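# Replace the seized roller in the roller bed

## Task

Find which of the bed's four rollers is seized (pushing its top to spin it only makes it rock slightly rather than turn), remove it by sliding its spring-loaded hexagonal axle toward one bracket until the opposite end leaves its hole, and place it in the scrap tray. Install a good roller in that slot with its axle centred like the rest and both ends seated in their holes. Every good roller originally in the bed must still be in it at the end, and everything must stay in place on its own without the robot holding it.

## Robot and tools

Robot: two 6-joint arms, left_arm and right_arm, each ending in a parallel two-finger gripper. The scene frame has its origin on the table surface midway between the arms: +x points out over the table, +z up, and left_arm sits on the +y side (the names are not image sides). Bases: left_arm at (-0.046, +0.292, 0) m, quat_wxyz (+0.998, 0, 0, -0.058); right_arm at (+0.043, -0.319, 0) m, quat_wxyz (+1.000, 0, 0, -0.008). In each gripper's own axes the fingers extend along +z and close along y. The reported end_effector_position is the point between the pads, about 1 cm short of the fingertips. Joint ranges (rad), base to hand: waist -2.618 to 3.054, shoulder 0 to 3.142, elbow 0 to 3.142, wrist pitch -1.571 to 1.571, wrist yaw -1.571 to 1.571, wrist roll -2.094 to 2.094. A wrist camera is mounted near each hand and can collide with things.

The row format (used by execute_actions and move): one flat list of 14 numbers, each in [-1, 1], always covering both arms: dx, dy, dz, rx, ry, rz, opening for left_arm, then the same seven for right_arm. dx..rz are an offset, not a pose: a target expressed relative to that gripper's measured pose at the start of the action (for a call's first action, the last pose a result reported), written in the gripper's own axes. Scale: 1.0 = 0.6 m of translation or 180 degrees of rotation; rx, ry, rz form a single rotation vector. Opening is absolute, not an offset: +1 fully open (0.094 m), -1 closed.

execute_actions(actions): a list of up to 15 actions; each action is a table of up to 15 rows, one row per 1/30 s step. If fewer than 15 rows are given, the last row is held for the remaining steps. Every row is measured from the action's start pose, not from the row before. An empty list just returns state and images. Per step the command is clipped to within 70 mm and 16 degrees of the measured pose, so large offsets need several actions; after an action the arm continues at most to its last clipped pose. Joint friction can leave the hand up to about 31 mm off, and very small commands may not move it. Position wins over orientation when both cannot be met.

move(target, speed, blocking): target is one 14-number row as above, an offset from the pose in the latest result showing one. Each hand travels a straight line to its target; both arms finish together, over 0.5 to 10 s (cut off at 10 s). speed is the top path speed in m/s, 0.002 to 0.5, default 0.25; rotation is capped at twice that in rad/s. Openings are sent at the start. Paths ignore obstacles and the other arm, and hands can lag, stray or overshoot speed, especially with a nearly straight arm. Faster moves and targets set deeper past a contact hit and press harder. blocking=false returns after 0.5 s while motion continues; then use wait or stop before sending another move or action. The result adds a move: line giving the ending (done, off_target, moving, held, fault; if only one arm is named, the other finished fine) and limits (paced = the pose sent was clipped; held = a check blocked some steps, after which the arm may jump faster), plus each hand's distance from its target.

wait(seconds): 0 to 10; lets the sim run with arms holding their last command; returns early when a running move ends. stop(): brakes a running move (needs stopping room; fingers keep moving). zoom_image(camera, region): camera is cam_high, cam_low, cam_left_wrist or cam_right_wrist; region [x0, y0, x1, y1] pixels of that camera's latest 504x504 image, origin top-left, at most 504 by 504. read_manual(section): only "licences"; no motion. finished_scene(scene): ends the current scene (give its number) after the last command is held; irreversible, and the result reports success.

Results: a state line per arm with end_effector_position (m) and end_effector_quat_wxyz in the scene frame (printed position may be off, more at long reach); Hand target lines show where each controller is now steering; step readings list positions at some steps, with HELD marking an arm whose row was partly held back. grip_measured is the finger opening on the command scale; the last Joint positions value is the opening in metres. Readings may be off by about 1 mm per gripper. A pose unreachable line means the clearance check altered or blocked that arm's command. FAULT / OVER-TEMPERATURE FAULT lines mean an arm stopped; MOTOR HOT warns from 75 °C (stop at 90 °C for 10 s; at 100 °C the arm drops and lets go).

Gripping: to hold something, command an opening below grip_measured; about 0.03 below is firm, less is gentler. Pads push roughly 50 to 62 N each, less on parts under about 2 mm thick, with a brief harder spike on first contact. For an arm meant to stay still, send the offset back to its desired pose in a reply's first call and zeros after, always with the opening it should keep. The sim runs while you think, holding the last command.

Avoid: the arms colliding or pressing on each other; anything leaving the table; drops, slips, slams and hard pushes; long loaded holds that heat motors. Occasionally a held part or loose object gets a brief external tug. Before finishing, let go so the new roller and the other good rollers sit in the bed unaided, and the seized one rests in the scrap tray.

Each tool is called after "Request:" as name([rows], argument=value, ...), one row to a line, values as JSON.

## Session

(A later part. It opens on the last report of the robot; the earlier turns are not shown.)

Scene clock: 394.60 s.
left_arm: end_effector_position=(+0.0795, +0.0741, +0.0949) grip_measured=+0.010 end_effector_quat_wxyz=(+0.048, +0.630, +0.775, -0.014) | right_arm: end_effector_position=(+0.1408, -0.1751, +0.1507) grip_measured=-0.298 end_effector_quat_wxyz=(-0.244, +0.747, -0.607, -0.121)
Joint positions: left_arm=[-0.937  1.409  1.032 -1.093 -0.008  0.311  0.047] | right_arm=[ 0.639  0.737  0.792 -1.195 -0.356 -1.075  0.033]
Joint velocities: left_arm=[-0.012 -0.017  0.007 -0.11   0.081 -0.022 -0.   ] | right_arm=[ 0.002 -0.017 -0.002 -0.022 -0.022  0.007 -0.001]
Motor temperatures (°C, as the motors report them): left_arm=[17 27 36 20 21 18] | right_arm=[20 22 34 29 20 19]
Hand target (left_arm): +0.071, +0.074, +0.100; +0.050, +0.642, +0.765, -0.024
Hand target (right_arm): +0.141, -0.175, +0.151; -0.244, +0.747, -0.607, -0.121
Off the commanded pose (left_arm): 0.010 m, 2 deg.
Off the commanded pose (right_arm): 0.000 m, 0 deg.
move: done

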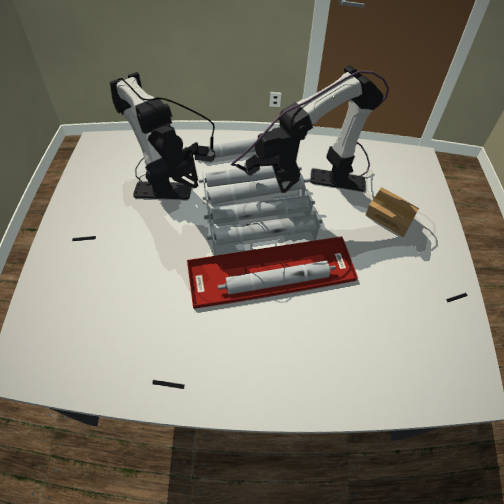

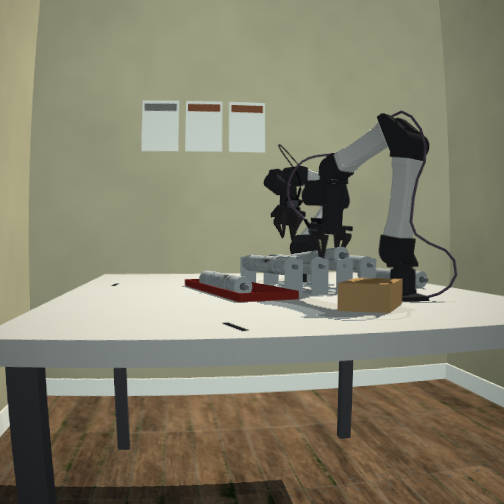

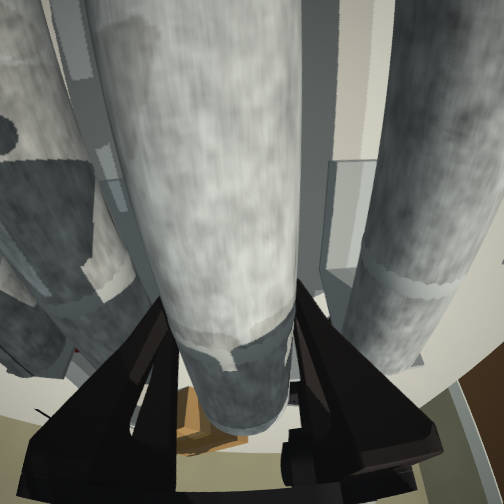

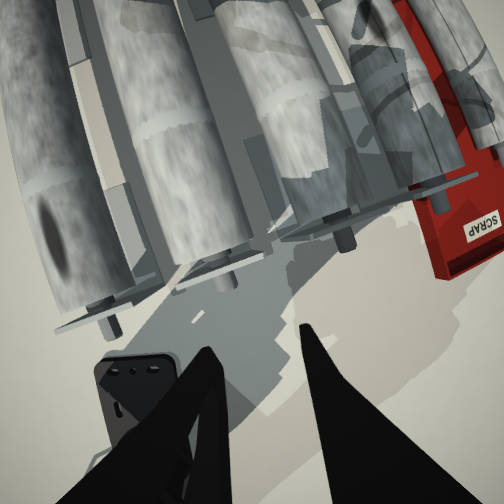

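Request:
move(target=[0,0,0,0,0,0,-0.2,0.047,0.044,0.113,0.08,0,-0.043,-0.3], speed=0.04)

Scene clock: 401.93 s.
left_arm: end_effector_position=(+0.0795, +0.0741, +0.0949) grip_measured=+0.010 end_effector_quat_wxyz=(+0.048, +0.629, +0.776, -0.014) | right_arm: end_effector_position=(+0.1303, -0.1696, +0.0783) grip_measured=-0.298 end_effector_quat_wxyz=(-0.339, +0.753, -0.563, -0.029)
Joint positions: left_arm=[-0.937  1.409  1.032 -1.093 -0.009  0.31   0.047] | right_arm=[ 1.101  0.351  0.363 -0.889  0.045 -0.788  0.033]
Joint velocities: left_arm=[-0.022 -0.007  0.007  0.022  0.022 -0.007 -0.001] | right_arm=[ 0.017  0.002 -0.007  0.051  0.139 -0.081  0.   ]
Motor temperatures (°C, as the motors report them): left_arm=[17 27 36 20 21 18] | right_arm=[20 22 34 29 20 19]
Hand target (left_arm): +0.080, +0.074, +0.095; +0.048, +0.630, +0.775, -0.014
Hand target (right_arm): +0.130, -0.170, +0.072; -0.341, +0.751, -0.564, -0.028
Off the commanded pose (left_arm): 0.000 m, 0 deg.
Off the commanded pose (right_arm): 0.005 m, 1 deg.
move: done

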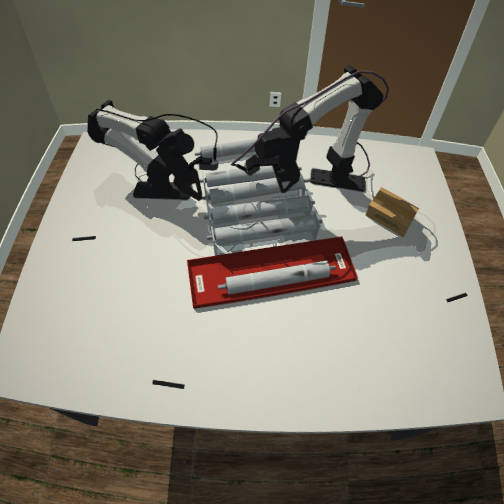

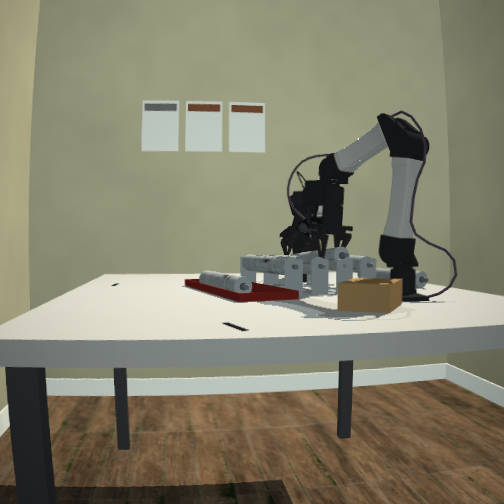

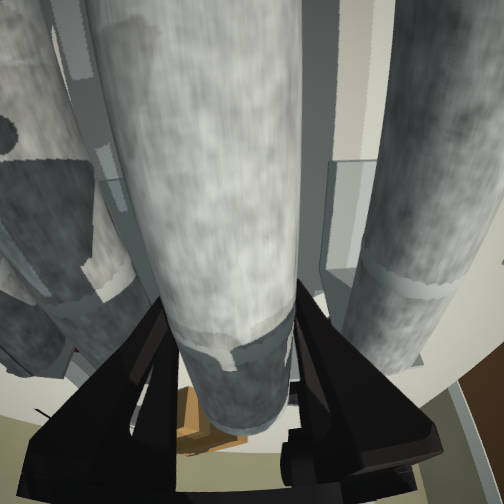

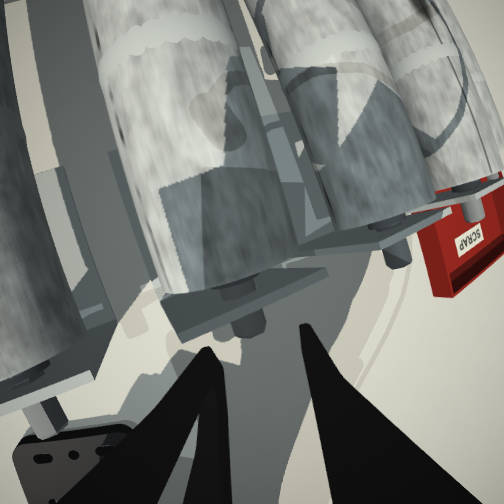

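Request:
move(target=[0,0,0,0,0,0,-0.2,-0.025,0.005,0.025,0,0,0,-0.3], speed=0.02)

Request:
execute_actions([
  [[0,0,0,0,0,0,-0.2,0,0,0,0,0,0,-1]],
  [[0,0,0,0,0,0,-0.2,0.075,0,-0.04,0,0,0,-1]],
])

Scene clock: 405.57 s.
left_arm: end_effector_position=(+0.0795, +0.0741, +0.0949) grip_measured=+0.010 end_effector_quat_wxyz=(+0.048, +0.629, +0.776, -0.014) | right_arm: end_effector_position=(+0.1283, -0.1597, +0.0741) grip_measured=-0.298 end_effector_quat_wxyz=(-0.330, +0.756, -0.566, -0.015)
Joint positions: left_arm=[-0.937  1.409  1.032 -1.093 -0.009  0.31   0.047] | right_arm=[ 1.241  0.44   0.363 -0.835  0.155 -0.685  0.033]
Joint velocities: left_arm=[ 0.007  0.002 -0.002 -0.051 -0.022 -0.022  0.   ] | right_arm=[ 0.002  0.002  0.002 -0.007  0.022  0.066 -0.   ]
Motor temperatures (°C, as the motors report them): left_arm=[17 28 36 20 21 18] | right_arm=[20 22 34 30 20 19]
Hand target (left_arm): +0.080, +0.074, +0.095; +0.048, +0.629, +0.776, -0.014
Hand target (right_arm): +0.127, -0.151, +0.072; -0.338, +0.753, -0.563, -0.029
Off the commanded pose (left_arm): 0.000 m, 0 deg.
Off the commanded pose (right_arm): 0.011 m, 2 deg.
move: off_target (right_arm)

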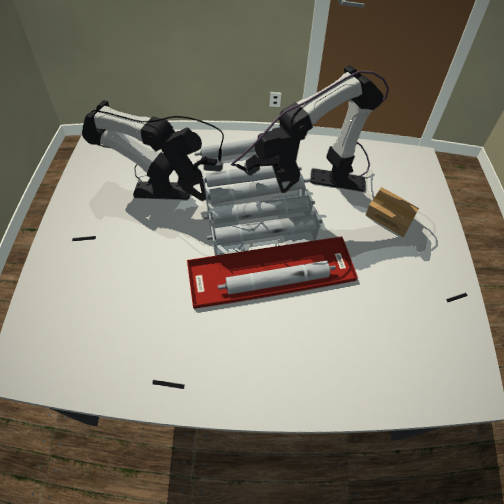

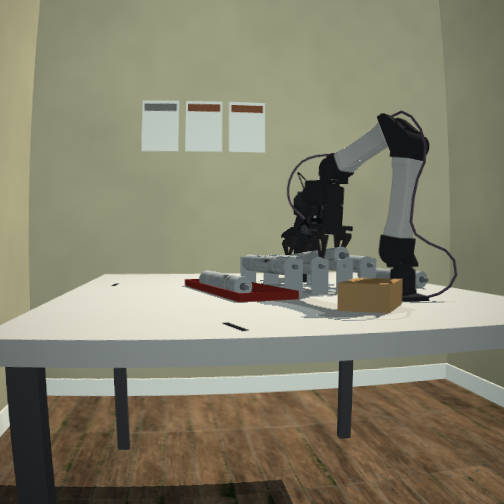

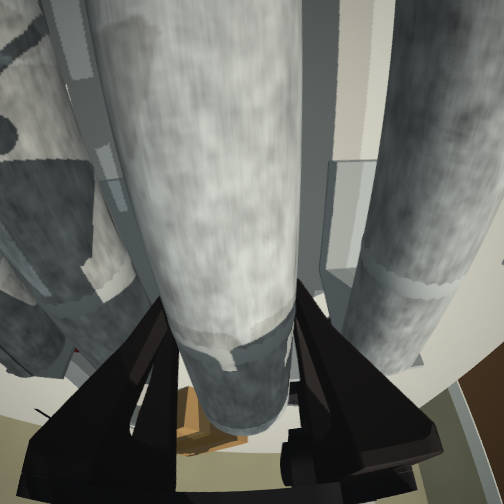

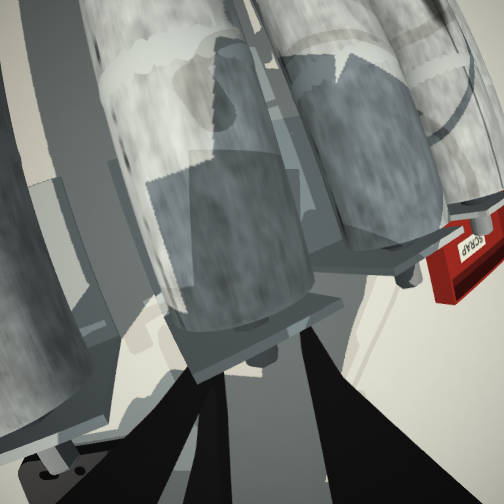

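Scene clock: 406.57 s.
left_arm: end_effector_position=(+0.0812, +0.0697, +0.0953) grip_measured=+0.010 end_effector_quat_wxyz=(+0.056, +0.629, +0.775, -0.019) | right_arm: end_effector_position=(+0.1302, -0.1652, +0.0747) grip_measured=-0.784 end_effector_quat_wxyz=(-0.342, +0.747, -0.570, -0.029)
Joint positions: left_arm=[-0.937  1.41   1.032 -1.074 -0.005  0.31   0.047] | right_arm=[ 1.152  0.364  0.345 -0.855  0.085 -0.733  0.01 ]
Joint velocities: left_arm=[-0.002 -0.002  0.002  0.022 -0.022  0.037  0.   ] | right_arm=[-0.012  0.002  0.007  0.037 -0.066 -0.051 -0.   ]
Motor temperatures (°C, as the motors report them): left_arm=[17 28 36 20 21 18] | right_arm=[20 22 34 30 20 19]
Hand target (left_arm): +0.080, +0.074, +0.095; +0.049, +0.629, +0.776, -0.014
Hand target (right_arm): +0.132, -0.167, +0.075; -0.340, +0.746, -0.572, -0.023
Off the commanded pose (left_arm): 0.005 m, 1 deg.
Off the commanded pose (right_arm): 0.045 m, 2 deg.
Step readings (end_effector_position; steps 1 to 15: 1st action; 16 to 30: 2nd action):
0: left_arm (+0.0795, +0.0741, +0.0949) | right_arm (+0.1283, -0.1597, +0.0741)
1: left_arm (+0.0795, +0.0741, +0.0949) | right_arm (+0.1283, -0.1598, +0.0741)
2: left_arm (+0.0795, +0.0741, +0.0949) | right_arm (+0.1285, -0.1598, +0.0741)
4: left_arm (+0.0796, +0.0740, +0.0949) | right_arm (+0.1289, -0.1598, +0.0743)
8: left_arm (+0.0796, +0.0740, +0.0949) | right_arm (+0.1289, -0.1598, +0.0743)
15: left_arm (+0.0796, +0.0740, +0.0949) | right_arm (+0.1289, -0.1598, +0.0743)
16: left_arm (+0.0797, +0.0737, +0.0950) | right_arm (+0.1304, -0.1620, +0.0758)
17: left_arm (+0.0809, +0.0705, +0.0953) | right_arm (+0.1317, -0.1667, +0.0752)
18: left_arm (+0.0813, +0.0697, +0.0954) | right_arm (+0.1317, -0.1698, +0.0743) HELD right_arm
19: left_arm (+0.0812, +0.0697, +0.0953) | right_arm (+0.1309, -0.1689, +0.0742) HELD right_arm
23: left_arm (+0.0812, +0.0697, +0.0953) | right_arm (+0.1303, -0.1653, +0.0747) HELD right_arm
30: end_effector_position above HELD right_arm
HELD right_arm: steps 18 to 30.
pose unreachable (right arm): on one or more control steps of this call, first in action 1 (counted from 0), this arm could not follow its commanded pose, so it was not sent that pose on those steps. On the call's last step it was still not sent that pose. It may still have moved: this result reports where it is.
cause: the commanded pose would bring two parts of the arm too close to each other (its upper arm (the part past joint 2) and its gripper housing, with joints 3 (elbow) to 6 (wrist roll) between them).

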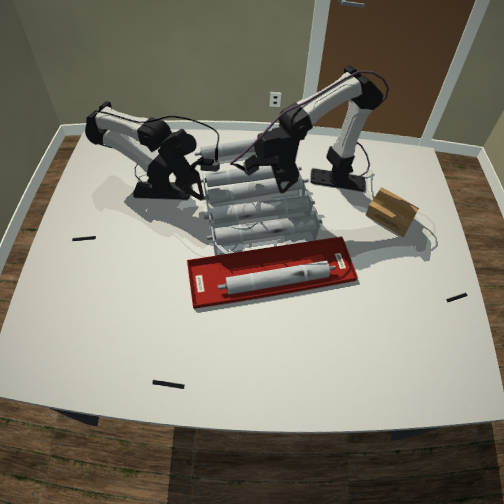

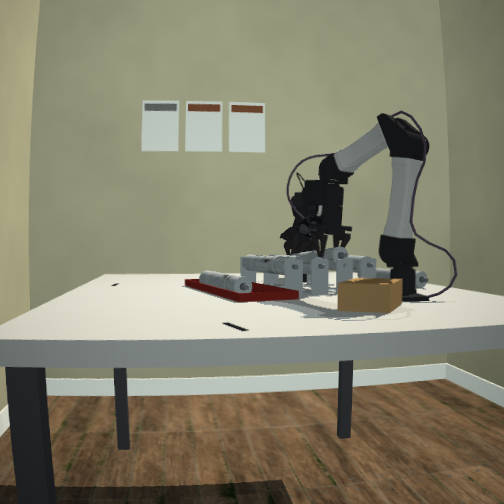

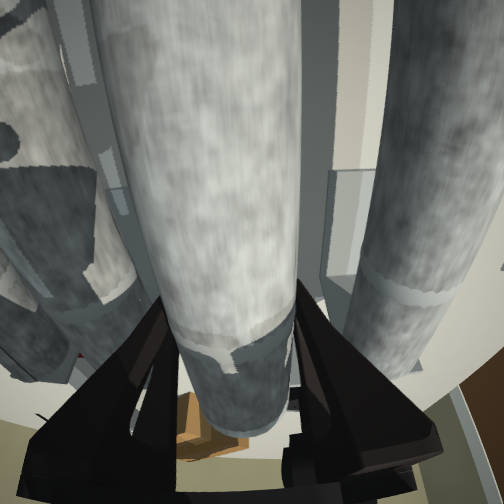

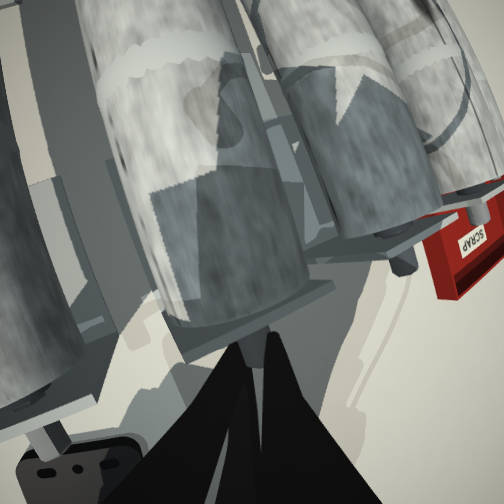

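Request:
move(target=[0,0,0,0,0,0,-0.2,0,0,0,-0.29,0.01,0.16,-0.3], speed=0.1)

Scene clock: 413.73 s.
left_arm: end_effector_position=(+0.0812, +0.0697, +0.0953) grip_measured=+0.010 end_effector_quat_wxyz=(+0.056, +0.629, +0.775, -0.019) | right_arm: end_effector_position=(+0.1280, -0.1660, +0.0741) grip_measured=-0.302 end_effector_quat_wxyz=(+0.038, +0.659, -0.671, -0.336)
Joint positions: left_arm=[-0.937  1.41   1.032 -1.074 -0.005  0.31   0.047] | right_arm=[ 0.475  1.425  0.786 -1.262 -0.618 -1.2    0.033]
Joint velocities: left_arm=[ 0.007 -0.012 -0.017 -0.007  0.022 -0.051 -0.001] | right_arm=[-0.002  0.002 -0.002  0.11   0.022 -0.051 -0.   ]
Motor temperatures (°C, as the motors report them): left_arm=[17 28 36 20 21 18] | right_arm=[20 22 35 29 20 19]
Hand target (left_arm): +0.081, +0.070, +0.095; +0.056, +0.629, +0.775, -0.019
Hand target (right_arm): +0.130, -0.165, +0.077; +0.041, +0.656, -0.672, -0.341
Off the commanded pose (left_arm): 0.000 m, 0 deg.
Off the commanded pose (right_arm): 0.002 m, 1 deg.
move: done

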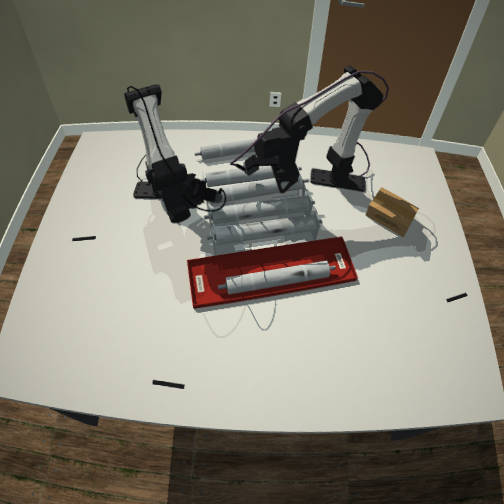

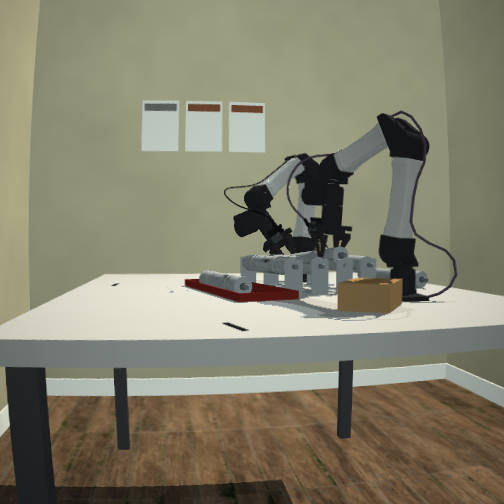

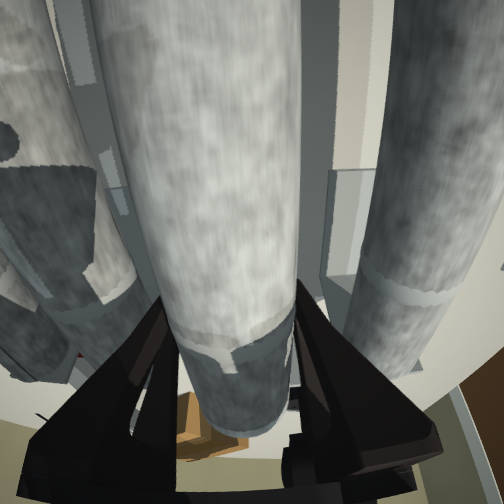

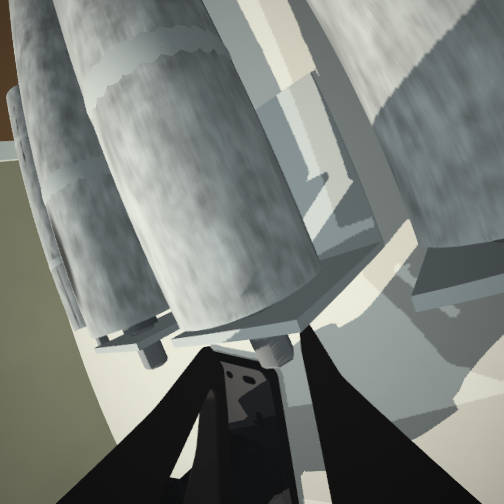

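Request:
execute_actions([
  [[0,0,0,0,0,0,-0.2,0,0,0,0,0,0,-1]],
  [[0,0,0,0,0,0,-0.2,0.075,0,-0.04,0,0,0,-1]],
  [[0,-0.01,0.035,0,0,0,-0.2,0.045,0,-0.025,0,0,0,-1]],
])

Scene clock: 417.23 s.
left_arm: end_effector_position=(+0.0793, +0.0693, +0.0814) grip_measured=+0.010 end_effector_quat_wxyz=(+0.058, +0.626, +0.777, -0.021) | right_arm: end_effector_position=(+0.1467, -0.2205, +0.0697) grip_measured=-0.980 end_effector_quat_wxyz=(-0.020, +0.658, -0.666, -0.351)
Joint positions: left_arm=[-0.944  1.413  0.978 -1.013 -0.005  0.295  0.047] | right_arm=[ 0.094  1.447  0.752 -1.359 -0.554 -1.622  0.001]
Joint velocities: left_arm=[-0.007  0.002  0.007  0.022 -0.007  0.022 -0.001] | right_arm=[-0.012  0.017  0.002 -0.007 -0.022 -0.051 -0.001]
Motor temperatures (°C, as the motors report them): left_arm=[17 28 36 20 21 18] | right_arm=[20 22 35 29 20 19]
Hand target (left_arm): +0.077, +0.067, +0.074; +0.056, +0.629, +0.775, -0.020
Hand target (right_arm): +0.145, -0.223, +0.070; -0.011, +0.657, -0.664, -0.356
Off the commanded pose (left_arm): 0.008 m, 0 deg.
Off the commanded pose (right_arm): 0.004 m, 1 deg.
Step readings (end_effector_position; steps 1 to 15: 1st action; 16 to 30: 2nd action; 31 to 45: 3rd action):
0: left_arm (+0.0812, +0.0697, +0.0953) | right_arm (+0.1275, -0.1661, +0.0744)
1: left_arm (+0.0812, +0.0697, +0.0953) | right_arm (+0.1275, -0.1661, +0.0744)
2: left_arm (+0.0812, +0.0697, +0.0953) | right_arm (+0.1325, -0.1655, +0.0717)
4: left_arm (+0.0813, +0.0697, +0.0954) | right_arm (+0.1331, -0.1653, +0.0714)
8: left_arm (+0.0813, +0.0697, +0.0954) | right_arm (+0.1331, -0.1653, +0.0714)
15: left_arm (+0.0813, +0.0697, +0.0954) | right_arm (+0.1331, -0.1653, +0.0714)
16: left_arm (+0.0813, +0.0696, +0.0954) | right_arm (+0.1353, -0.1681, +0.0715)
17: left_arm (+0.0813, +0.0695, +0.0954) | right_arm (+0.1365, -0.1744, +0.0709)
19: left_arm (+0.0813, +0.0695, +0.0954) | right_arm (+0.1392, -0.1869, +0.0702)
23: left_arm (+0.0813, +0.0695, +0.0954) | right_arm (+0.1408, -0.1924, +0.0719)
30: left_arm (+0.0813, +0.0695, +0.0954) | right_arm (+0.1413, -0.1928, +0.0722)
31: left_arm (+0.0807, +0.0700, +0.0925) | right_arm (+0.1423, -0.1939, +0.0726)
32: left_arm (+0.0800, +0.0698, +0.0883) | right_arm (+0.1436, -0.1991, +0.0728)
34: left_arm (+0.0795, +0.0695, +0.0827) | right_arm (+0.1493, -0.2100, +0.0713)
38: left_arm (+0.0793, +0.0693, +0.0814) | right_arm (+0.1491, -0.2180, +0.0699)
45: end_effector_position above

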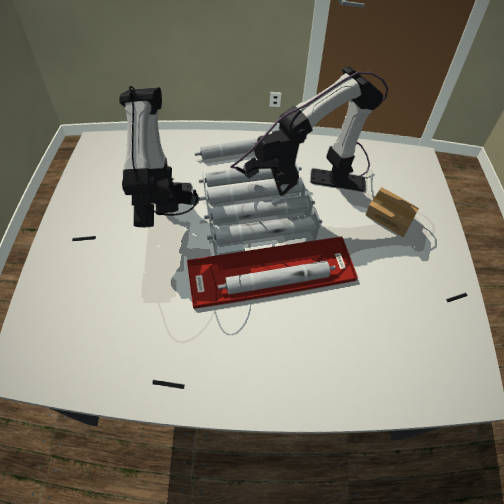

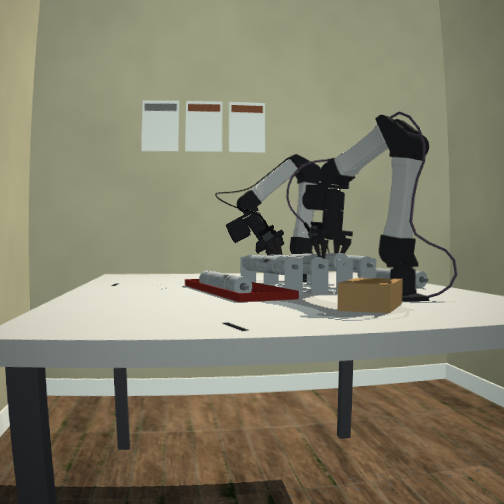

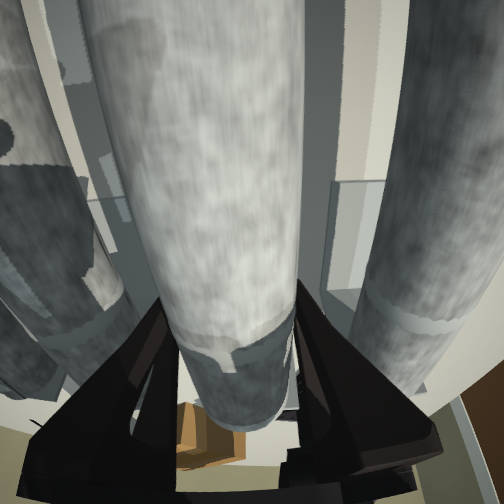

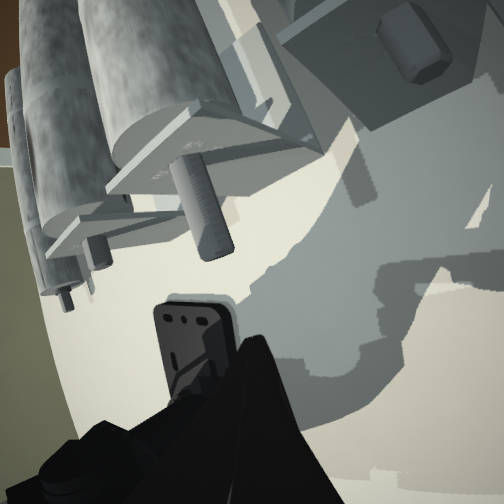

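Inside now. Slowly down and −x.

Request:
move(target=[0,-0.022,0.03,0,0,0,-0.2,0,0,0,0,0,0,-0.3], speed=0.01)

Scene clock: 420.67 s.
left_arm: end_effector_position=(+0.0760, +0.0684, +0.0735) grip_measured=+0.010 end_effector_quat_wxyz=(+0.065, +0.621, +0.781, -0.010) | right_arm: end_effector_position=(+0.1462, -0.2211, +0.0697) grip_measured=-0.302 end_effector_quat_wxyz=(-0.019, +0.660, -0.664, -0.351)
Joint positions: left_arm=[-0.977  1.413  0.945 -0.977 -0.034  0.252  0.047] | right_arm=[ 0.093  1.447  0.752 -1.362 -0.551 -1.627  0.033]
Joint velocities: left_arm=[ 0.012 -0.012  0.007 -0.11  -0.007 -0.066  0.   ] | right_arm=[-0.022 -0.007  0.002 -0.022  0.007  0.007 -0.001]
Motor temperatures (°C, as the motors report them): left_arm=[17 28 36 20 20 18] | right_arm=[20 22 34 28 20 19]
Hand target (left_arm): +0.067, +0.065, +0.063; +0.057, +0.626, +0.777, -0.021
Hand target (right_arm): +0.147, -0.221, +0.070; -0.020, +0.658, -0.666, -0.351
Off the commanded pose (left_arm): 0.014 m, 2 deg.
Off the commanded pose (right_arm): 0.001 m, 0 deg.
move: off_target (left_arm)

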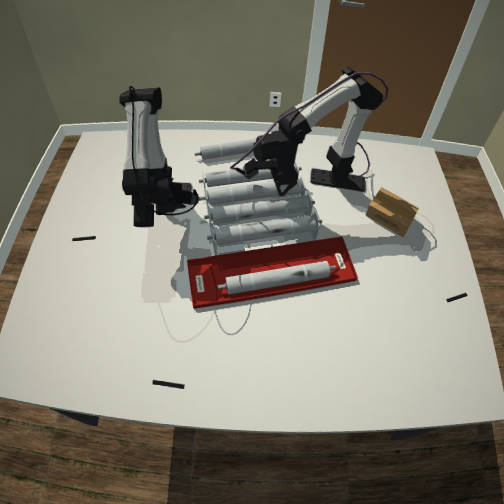

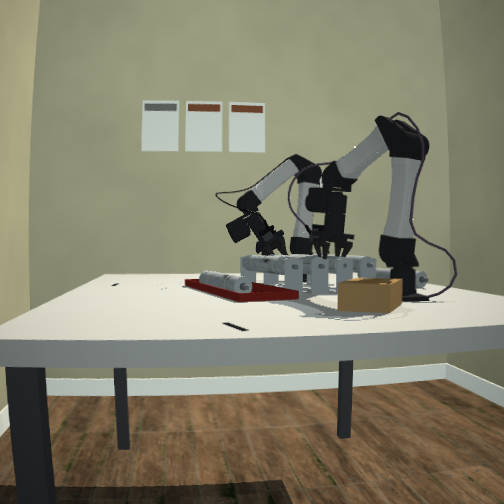

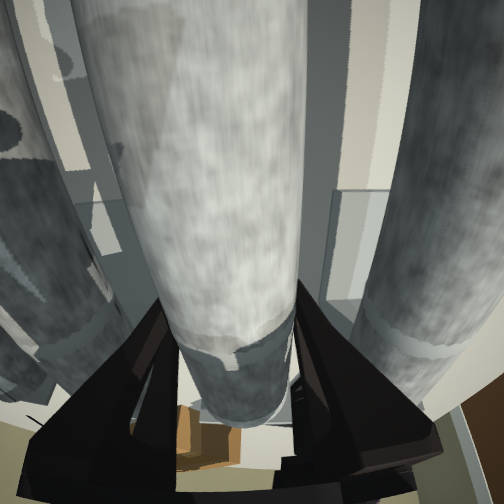

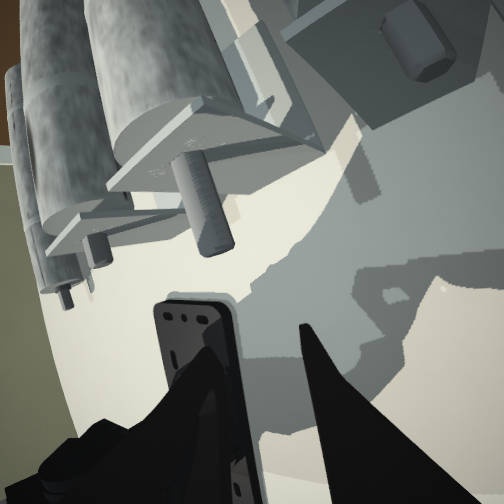

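Probably slightly low now; go up slowly.

Request:
move(target=[0,0,-0.03,0,0,0,-0.2,0,0,0,0,0,0,-0.3], speed=0.008)

Scene clock: 424.77 s.
left_arm: end_effector_position=(+0.0756, +0.0698, +0.0754) grip_measured=+0.010 end_effector_quat_wxyz=(+0.061, +0.621, +0.782, -0.008) | right_arm: end_effector_position=(+0.1462, -0.2211, +0.0697) grip_measured=-0.302 end_effector_quat_wxyz=(-0.019, +0.660, -0.664, -0.351)
Joint positions: left_arm=[-0.977  1.413  0.954 -0.993 -0.036  0.25   0.047] | right_arm=[ 0.093  1.447  0.752 -1.362 -0.551 -1.627  0.033]
Joint velocities: left_arm=[-0.022  0.012 -0.022  0.051  0.022 -0.037  0.   ] | right_arm=[-0.002  0.002 -0.027 -0.051  0.051 -0.022 -0.   ]
Motor temperatures (°C, as the motors report them): left_arm=[17 28 36 20 20 18] | right_arm=[20 22 34 28 20 19]
Hand target (left_arm): +0.074, +0.070, +0.091; +0.065, +0.621, +0.781, -0.010
Hand target (right_arm): +0.146, -0.221, +0.070; -0.019, +0.660, -0.664, -0.351
Off the commanded pose (left_arm): 0.016 m, 0 deg.
Off the commanded pose (right_arm): 0.000 m, 0 deg.
move: off_target (left_arm)

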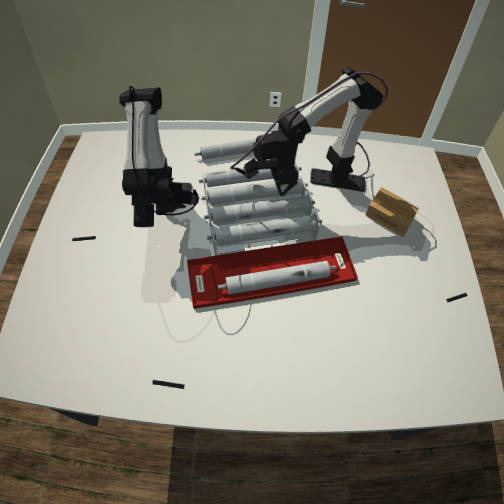

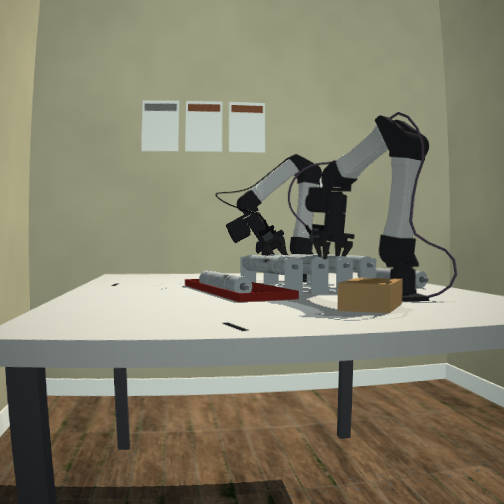

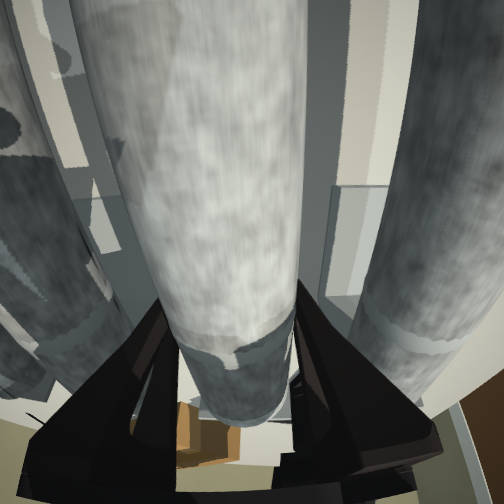

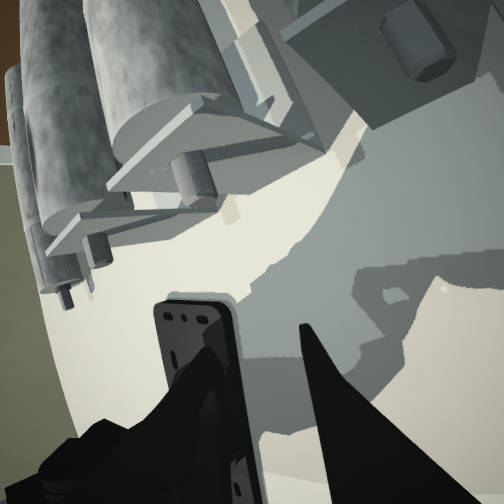

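Request:
move(target=[0,0,0,0,0,0,0.4,0,0,0,0,0,0,-0.3])

Request:
move(target=[0,0,-0.15,0,0,0,0.4,0,0,-0.12,0,0,0,-0.3], speed=0.15)

Scene clock: 431.33 s.
left_arm: end_effector_position=(+0.0757, +0.0696, +0.0754) grip_measured=+0.399 end_effector_quat_wxyz=(+0.062, +0.621, +0.782, -0.008) | right_arm: end_effector_position=(+0.1462, -0.2211, +0.0697) grip_measured=-0.302 end_effector_quat_wxyz=(-0.019, +0.660, -0.664, -0.351)
Joint positions: left_arm=[-0.977  1.413  0.954 -0.992 -0.036  0.25   0.066] | right_arm=[ 0.093  1.447  0.752 -1.362 -0.551 -1.627  0.033]
Joint velocities: left_arm=[-0.012 -0.012  0.002  0.037 -0.066  0.022 -0.   ] | right_arm=[-0.012 -0.012  0.007 -0.007 -0.037 -0.066 -0.   ]
Motor temperatures (°C, as the motors report them): left_arm=[17 29 37 20 20 18] | right_arm=[20 22 33 27 20 19]
Hand target (left_arm): +0.076, +0.070, +0.075; +0.061, +0.621, +0.782, -0.008
Hand target (right_arm): +0.146, -0.221, +0.070; -0.019, +0.660, -0.664, -0.351
Off the commanded pose (left_arm): 0.000 m, 0 deg.
Off the commanded pose (right_arm): 0.000 m, 0 deg.
move: done

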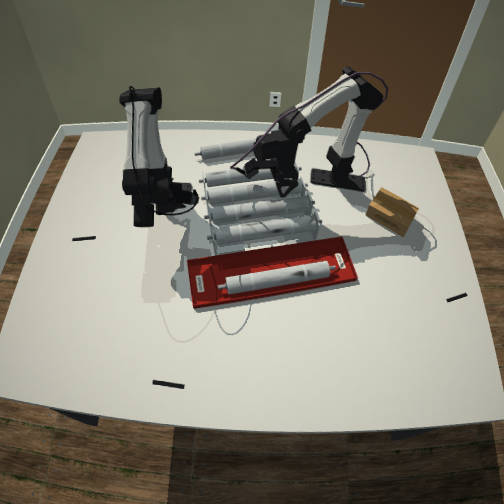

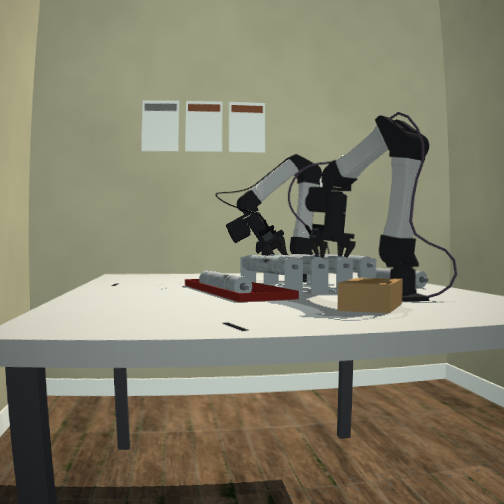

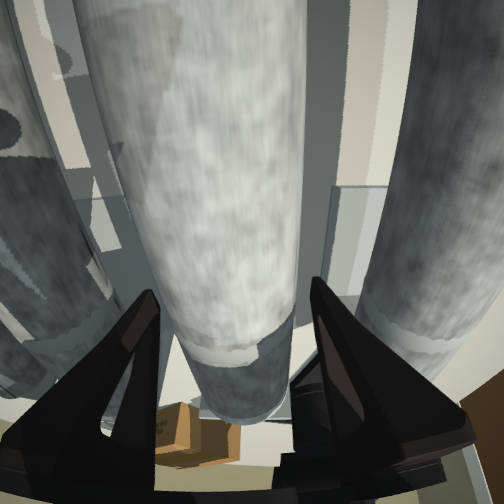

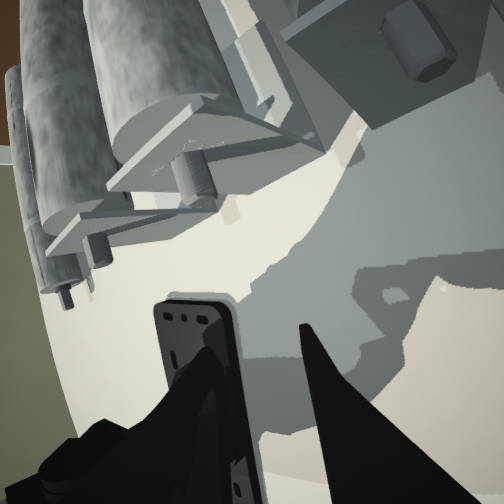

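Scene clock: 432.57 s.
left_arm: end_effector_position=(+0.0712, +0.0752, +0.1595) grip_measured=+0.399 end_effector_quat_wxyz=(+0.059, +0.621, +0.782, -0.007) | right_arm: end_effector_position=(+0.1784, -0.2524, +0.1177) grip_measured=-0.302 end_effector_quat_wxyz=(-0.061, +0.665, -0.686, -0.290)
Joint positions: left_arm=[-0.983  1.376  1.26  -1.341 -0.036  0.244  0.066] | right_arm=[-0.065  1.374  0.956 -1.544 -0.47  -1.716  0.033]
Joint velocities: left_arm=[-0.002  0.022 -0.007 -0.022 -0.037  0.007 -0.001] | right_arm=[-0.012 -0.012 -0.007 -0.051 -0.051  0.081 -0.   ]
Motor temperatures (°C, as the motors report them): left_arm=[17 29 37 20 20 18] | right_arm=[20 22 33 27 20 19]
Hand target (left_arm): +0.068, +0.076, +0.165; +0.062, +0.621, +0.782, -0.008
Hand target (right_arm): +0.179, -0.254, +0.122; -0.062, +0.663, -0.690, -0.285
Off the commanded pose (left_arm): 0.007 m, 0 deg.
Off the commanded pose (right_arm): 0.008 m, 9 deg.
joint sent to its limit (right arm) — the command would take joint 4 (wrist pitch) past its lower limit, so that joint was sent only as far as its limit.
move: off_target (right_arm)

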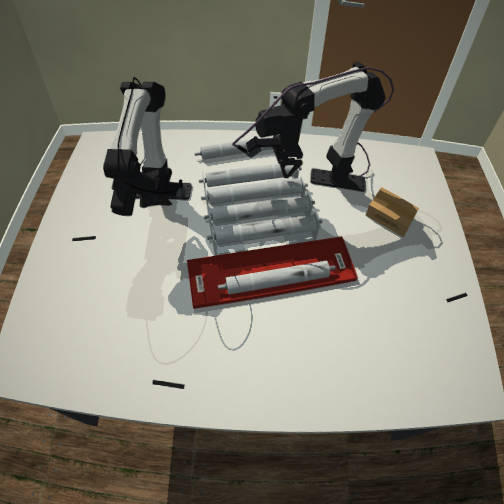

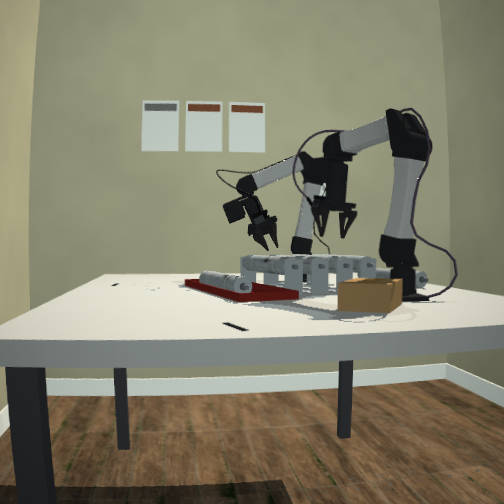

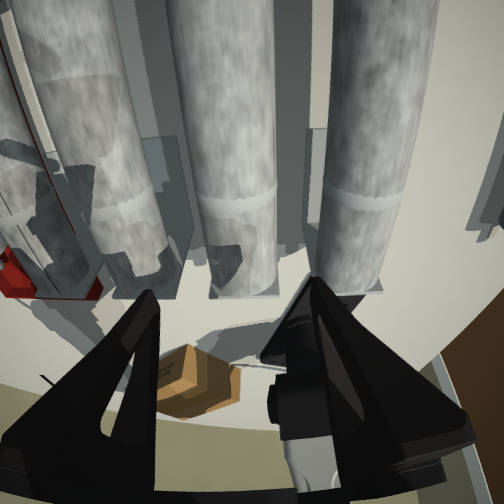

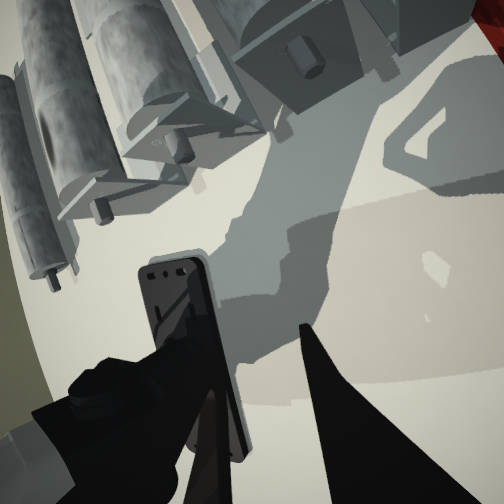

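Request:
move(target=[0.2,0,0,0,0,0,0.4,0,0,0,0,0,0,-0.3])

Request:
zoom_image(camera="cam_high", region=[180,130,340,260])

Scene clock: 435.27 s.
left_arm: end_effector_position=(+0.0507, +0.1858, +0.1559) grip_measured=+0.399 end_effector_quat_wxyz=(+0.075, +0.619, +0.782, -0.003) | right_arm: end_effector_position=(+0.1784, -0.2525, +0.1176) grip_measured=-0.302 end_effector_quat_wxyz=(-0.061, +0.665, -0.686, -0.290)
Joint positions: left_arm=[-0.742  0.946  0.993 -1.468 -0.022  0.481  0.066] | right_arm=[-0.065  1.374  0.956 -1.544 -0.469 -1.716  0.033]
Joint velocities: left_arm=[ 0.012 -0.017  0.002  0.051  0.022  0.051  0.   ] | right_arm=[ 0.007  0.012  0.002  0.007 -0.022 -0.007 -0.001]
Motor temperatures (°C, as the motors report them): left_arm=[17 29 37 20 20 18] | right_arm=[20 22 33 27 20 19]
Hand target (left_arm): +0.045, +0.192, +0.151; +0.061, +0.621, +0.782, -0.005
Hand target (right_arm): +0.178, -0.252, +0.118; -0.061, +0.665, -0.686, -0.290
Off the commanded pose (left_arm): 0.012 m, 2 deg.
Off the commanded pose (right_arm): 0.000 m, 0 deg.
move: off_target (left_arm)

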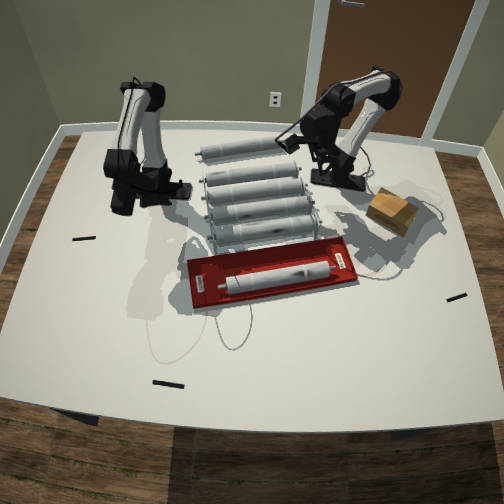

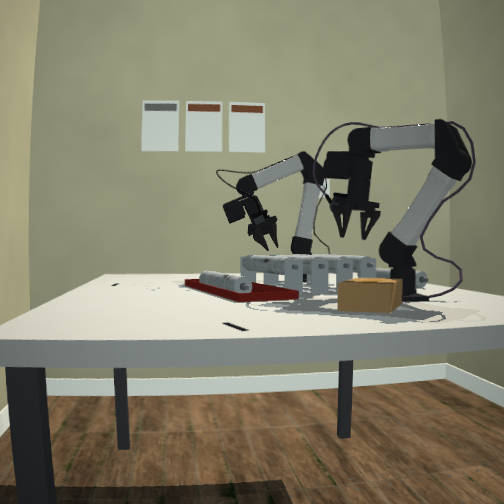

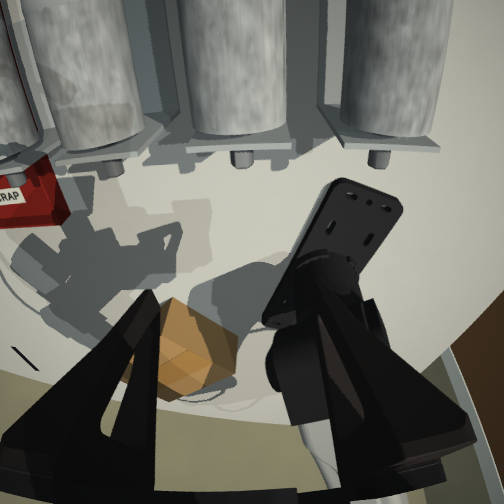

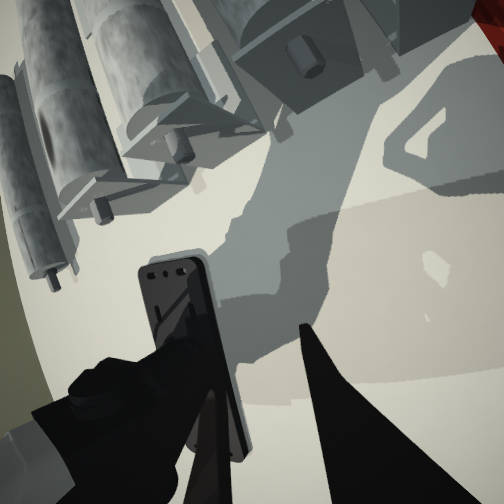

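Region (180, 130, 340, 260) of cam_high's 504x504 image, scaled by 3.150, with more detail than that image has; it fills the top 410 rows of this view, and the rest is white.

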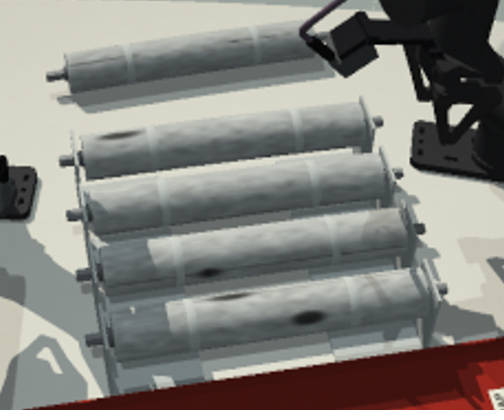

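Request:
finished_scene(scene=2)

The scene is finished: the task was done.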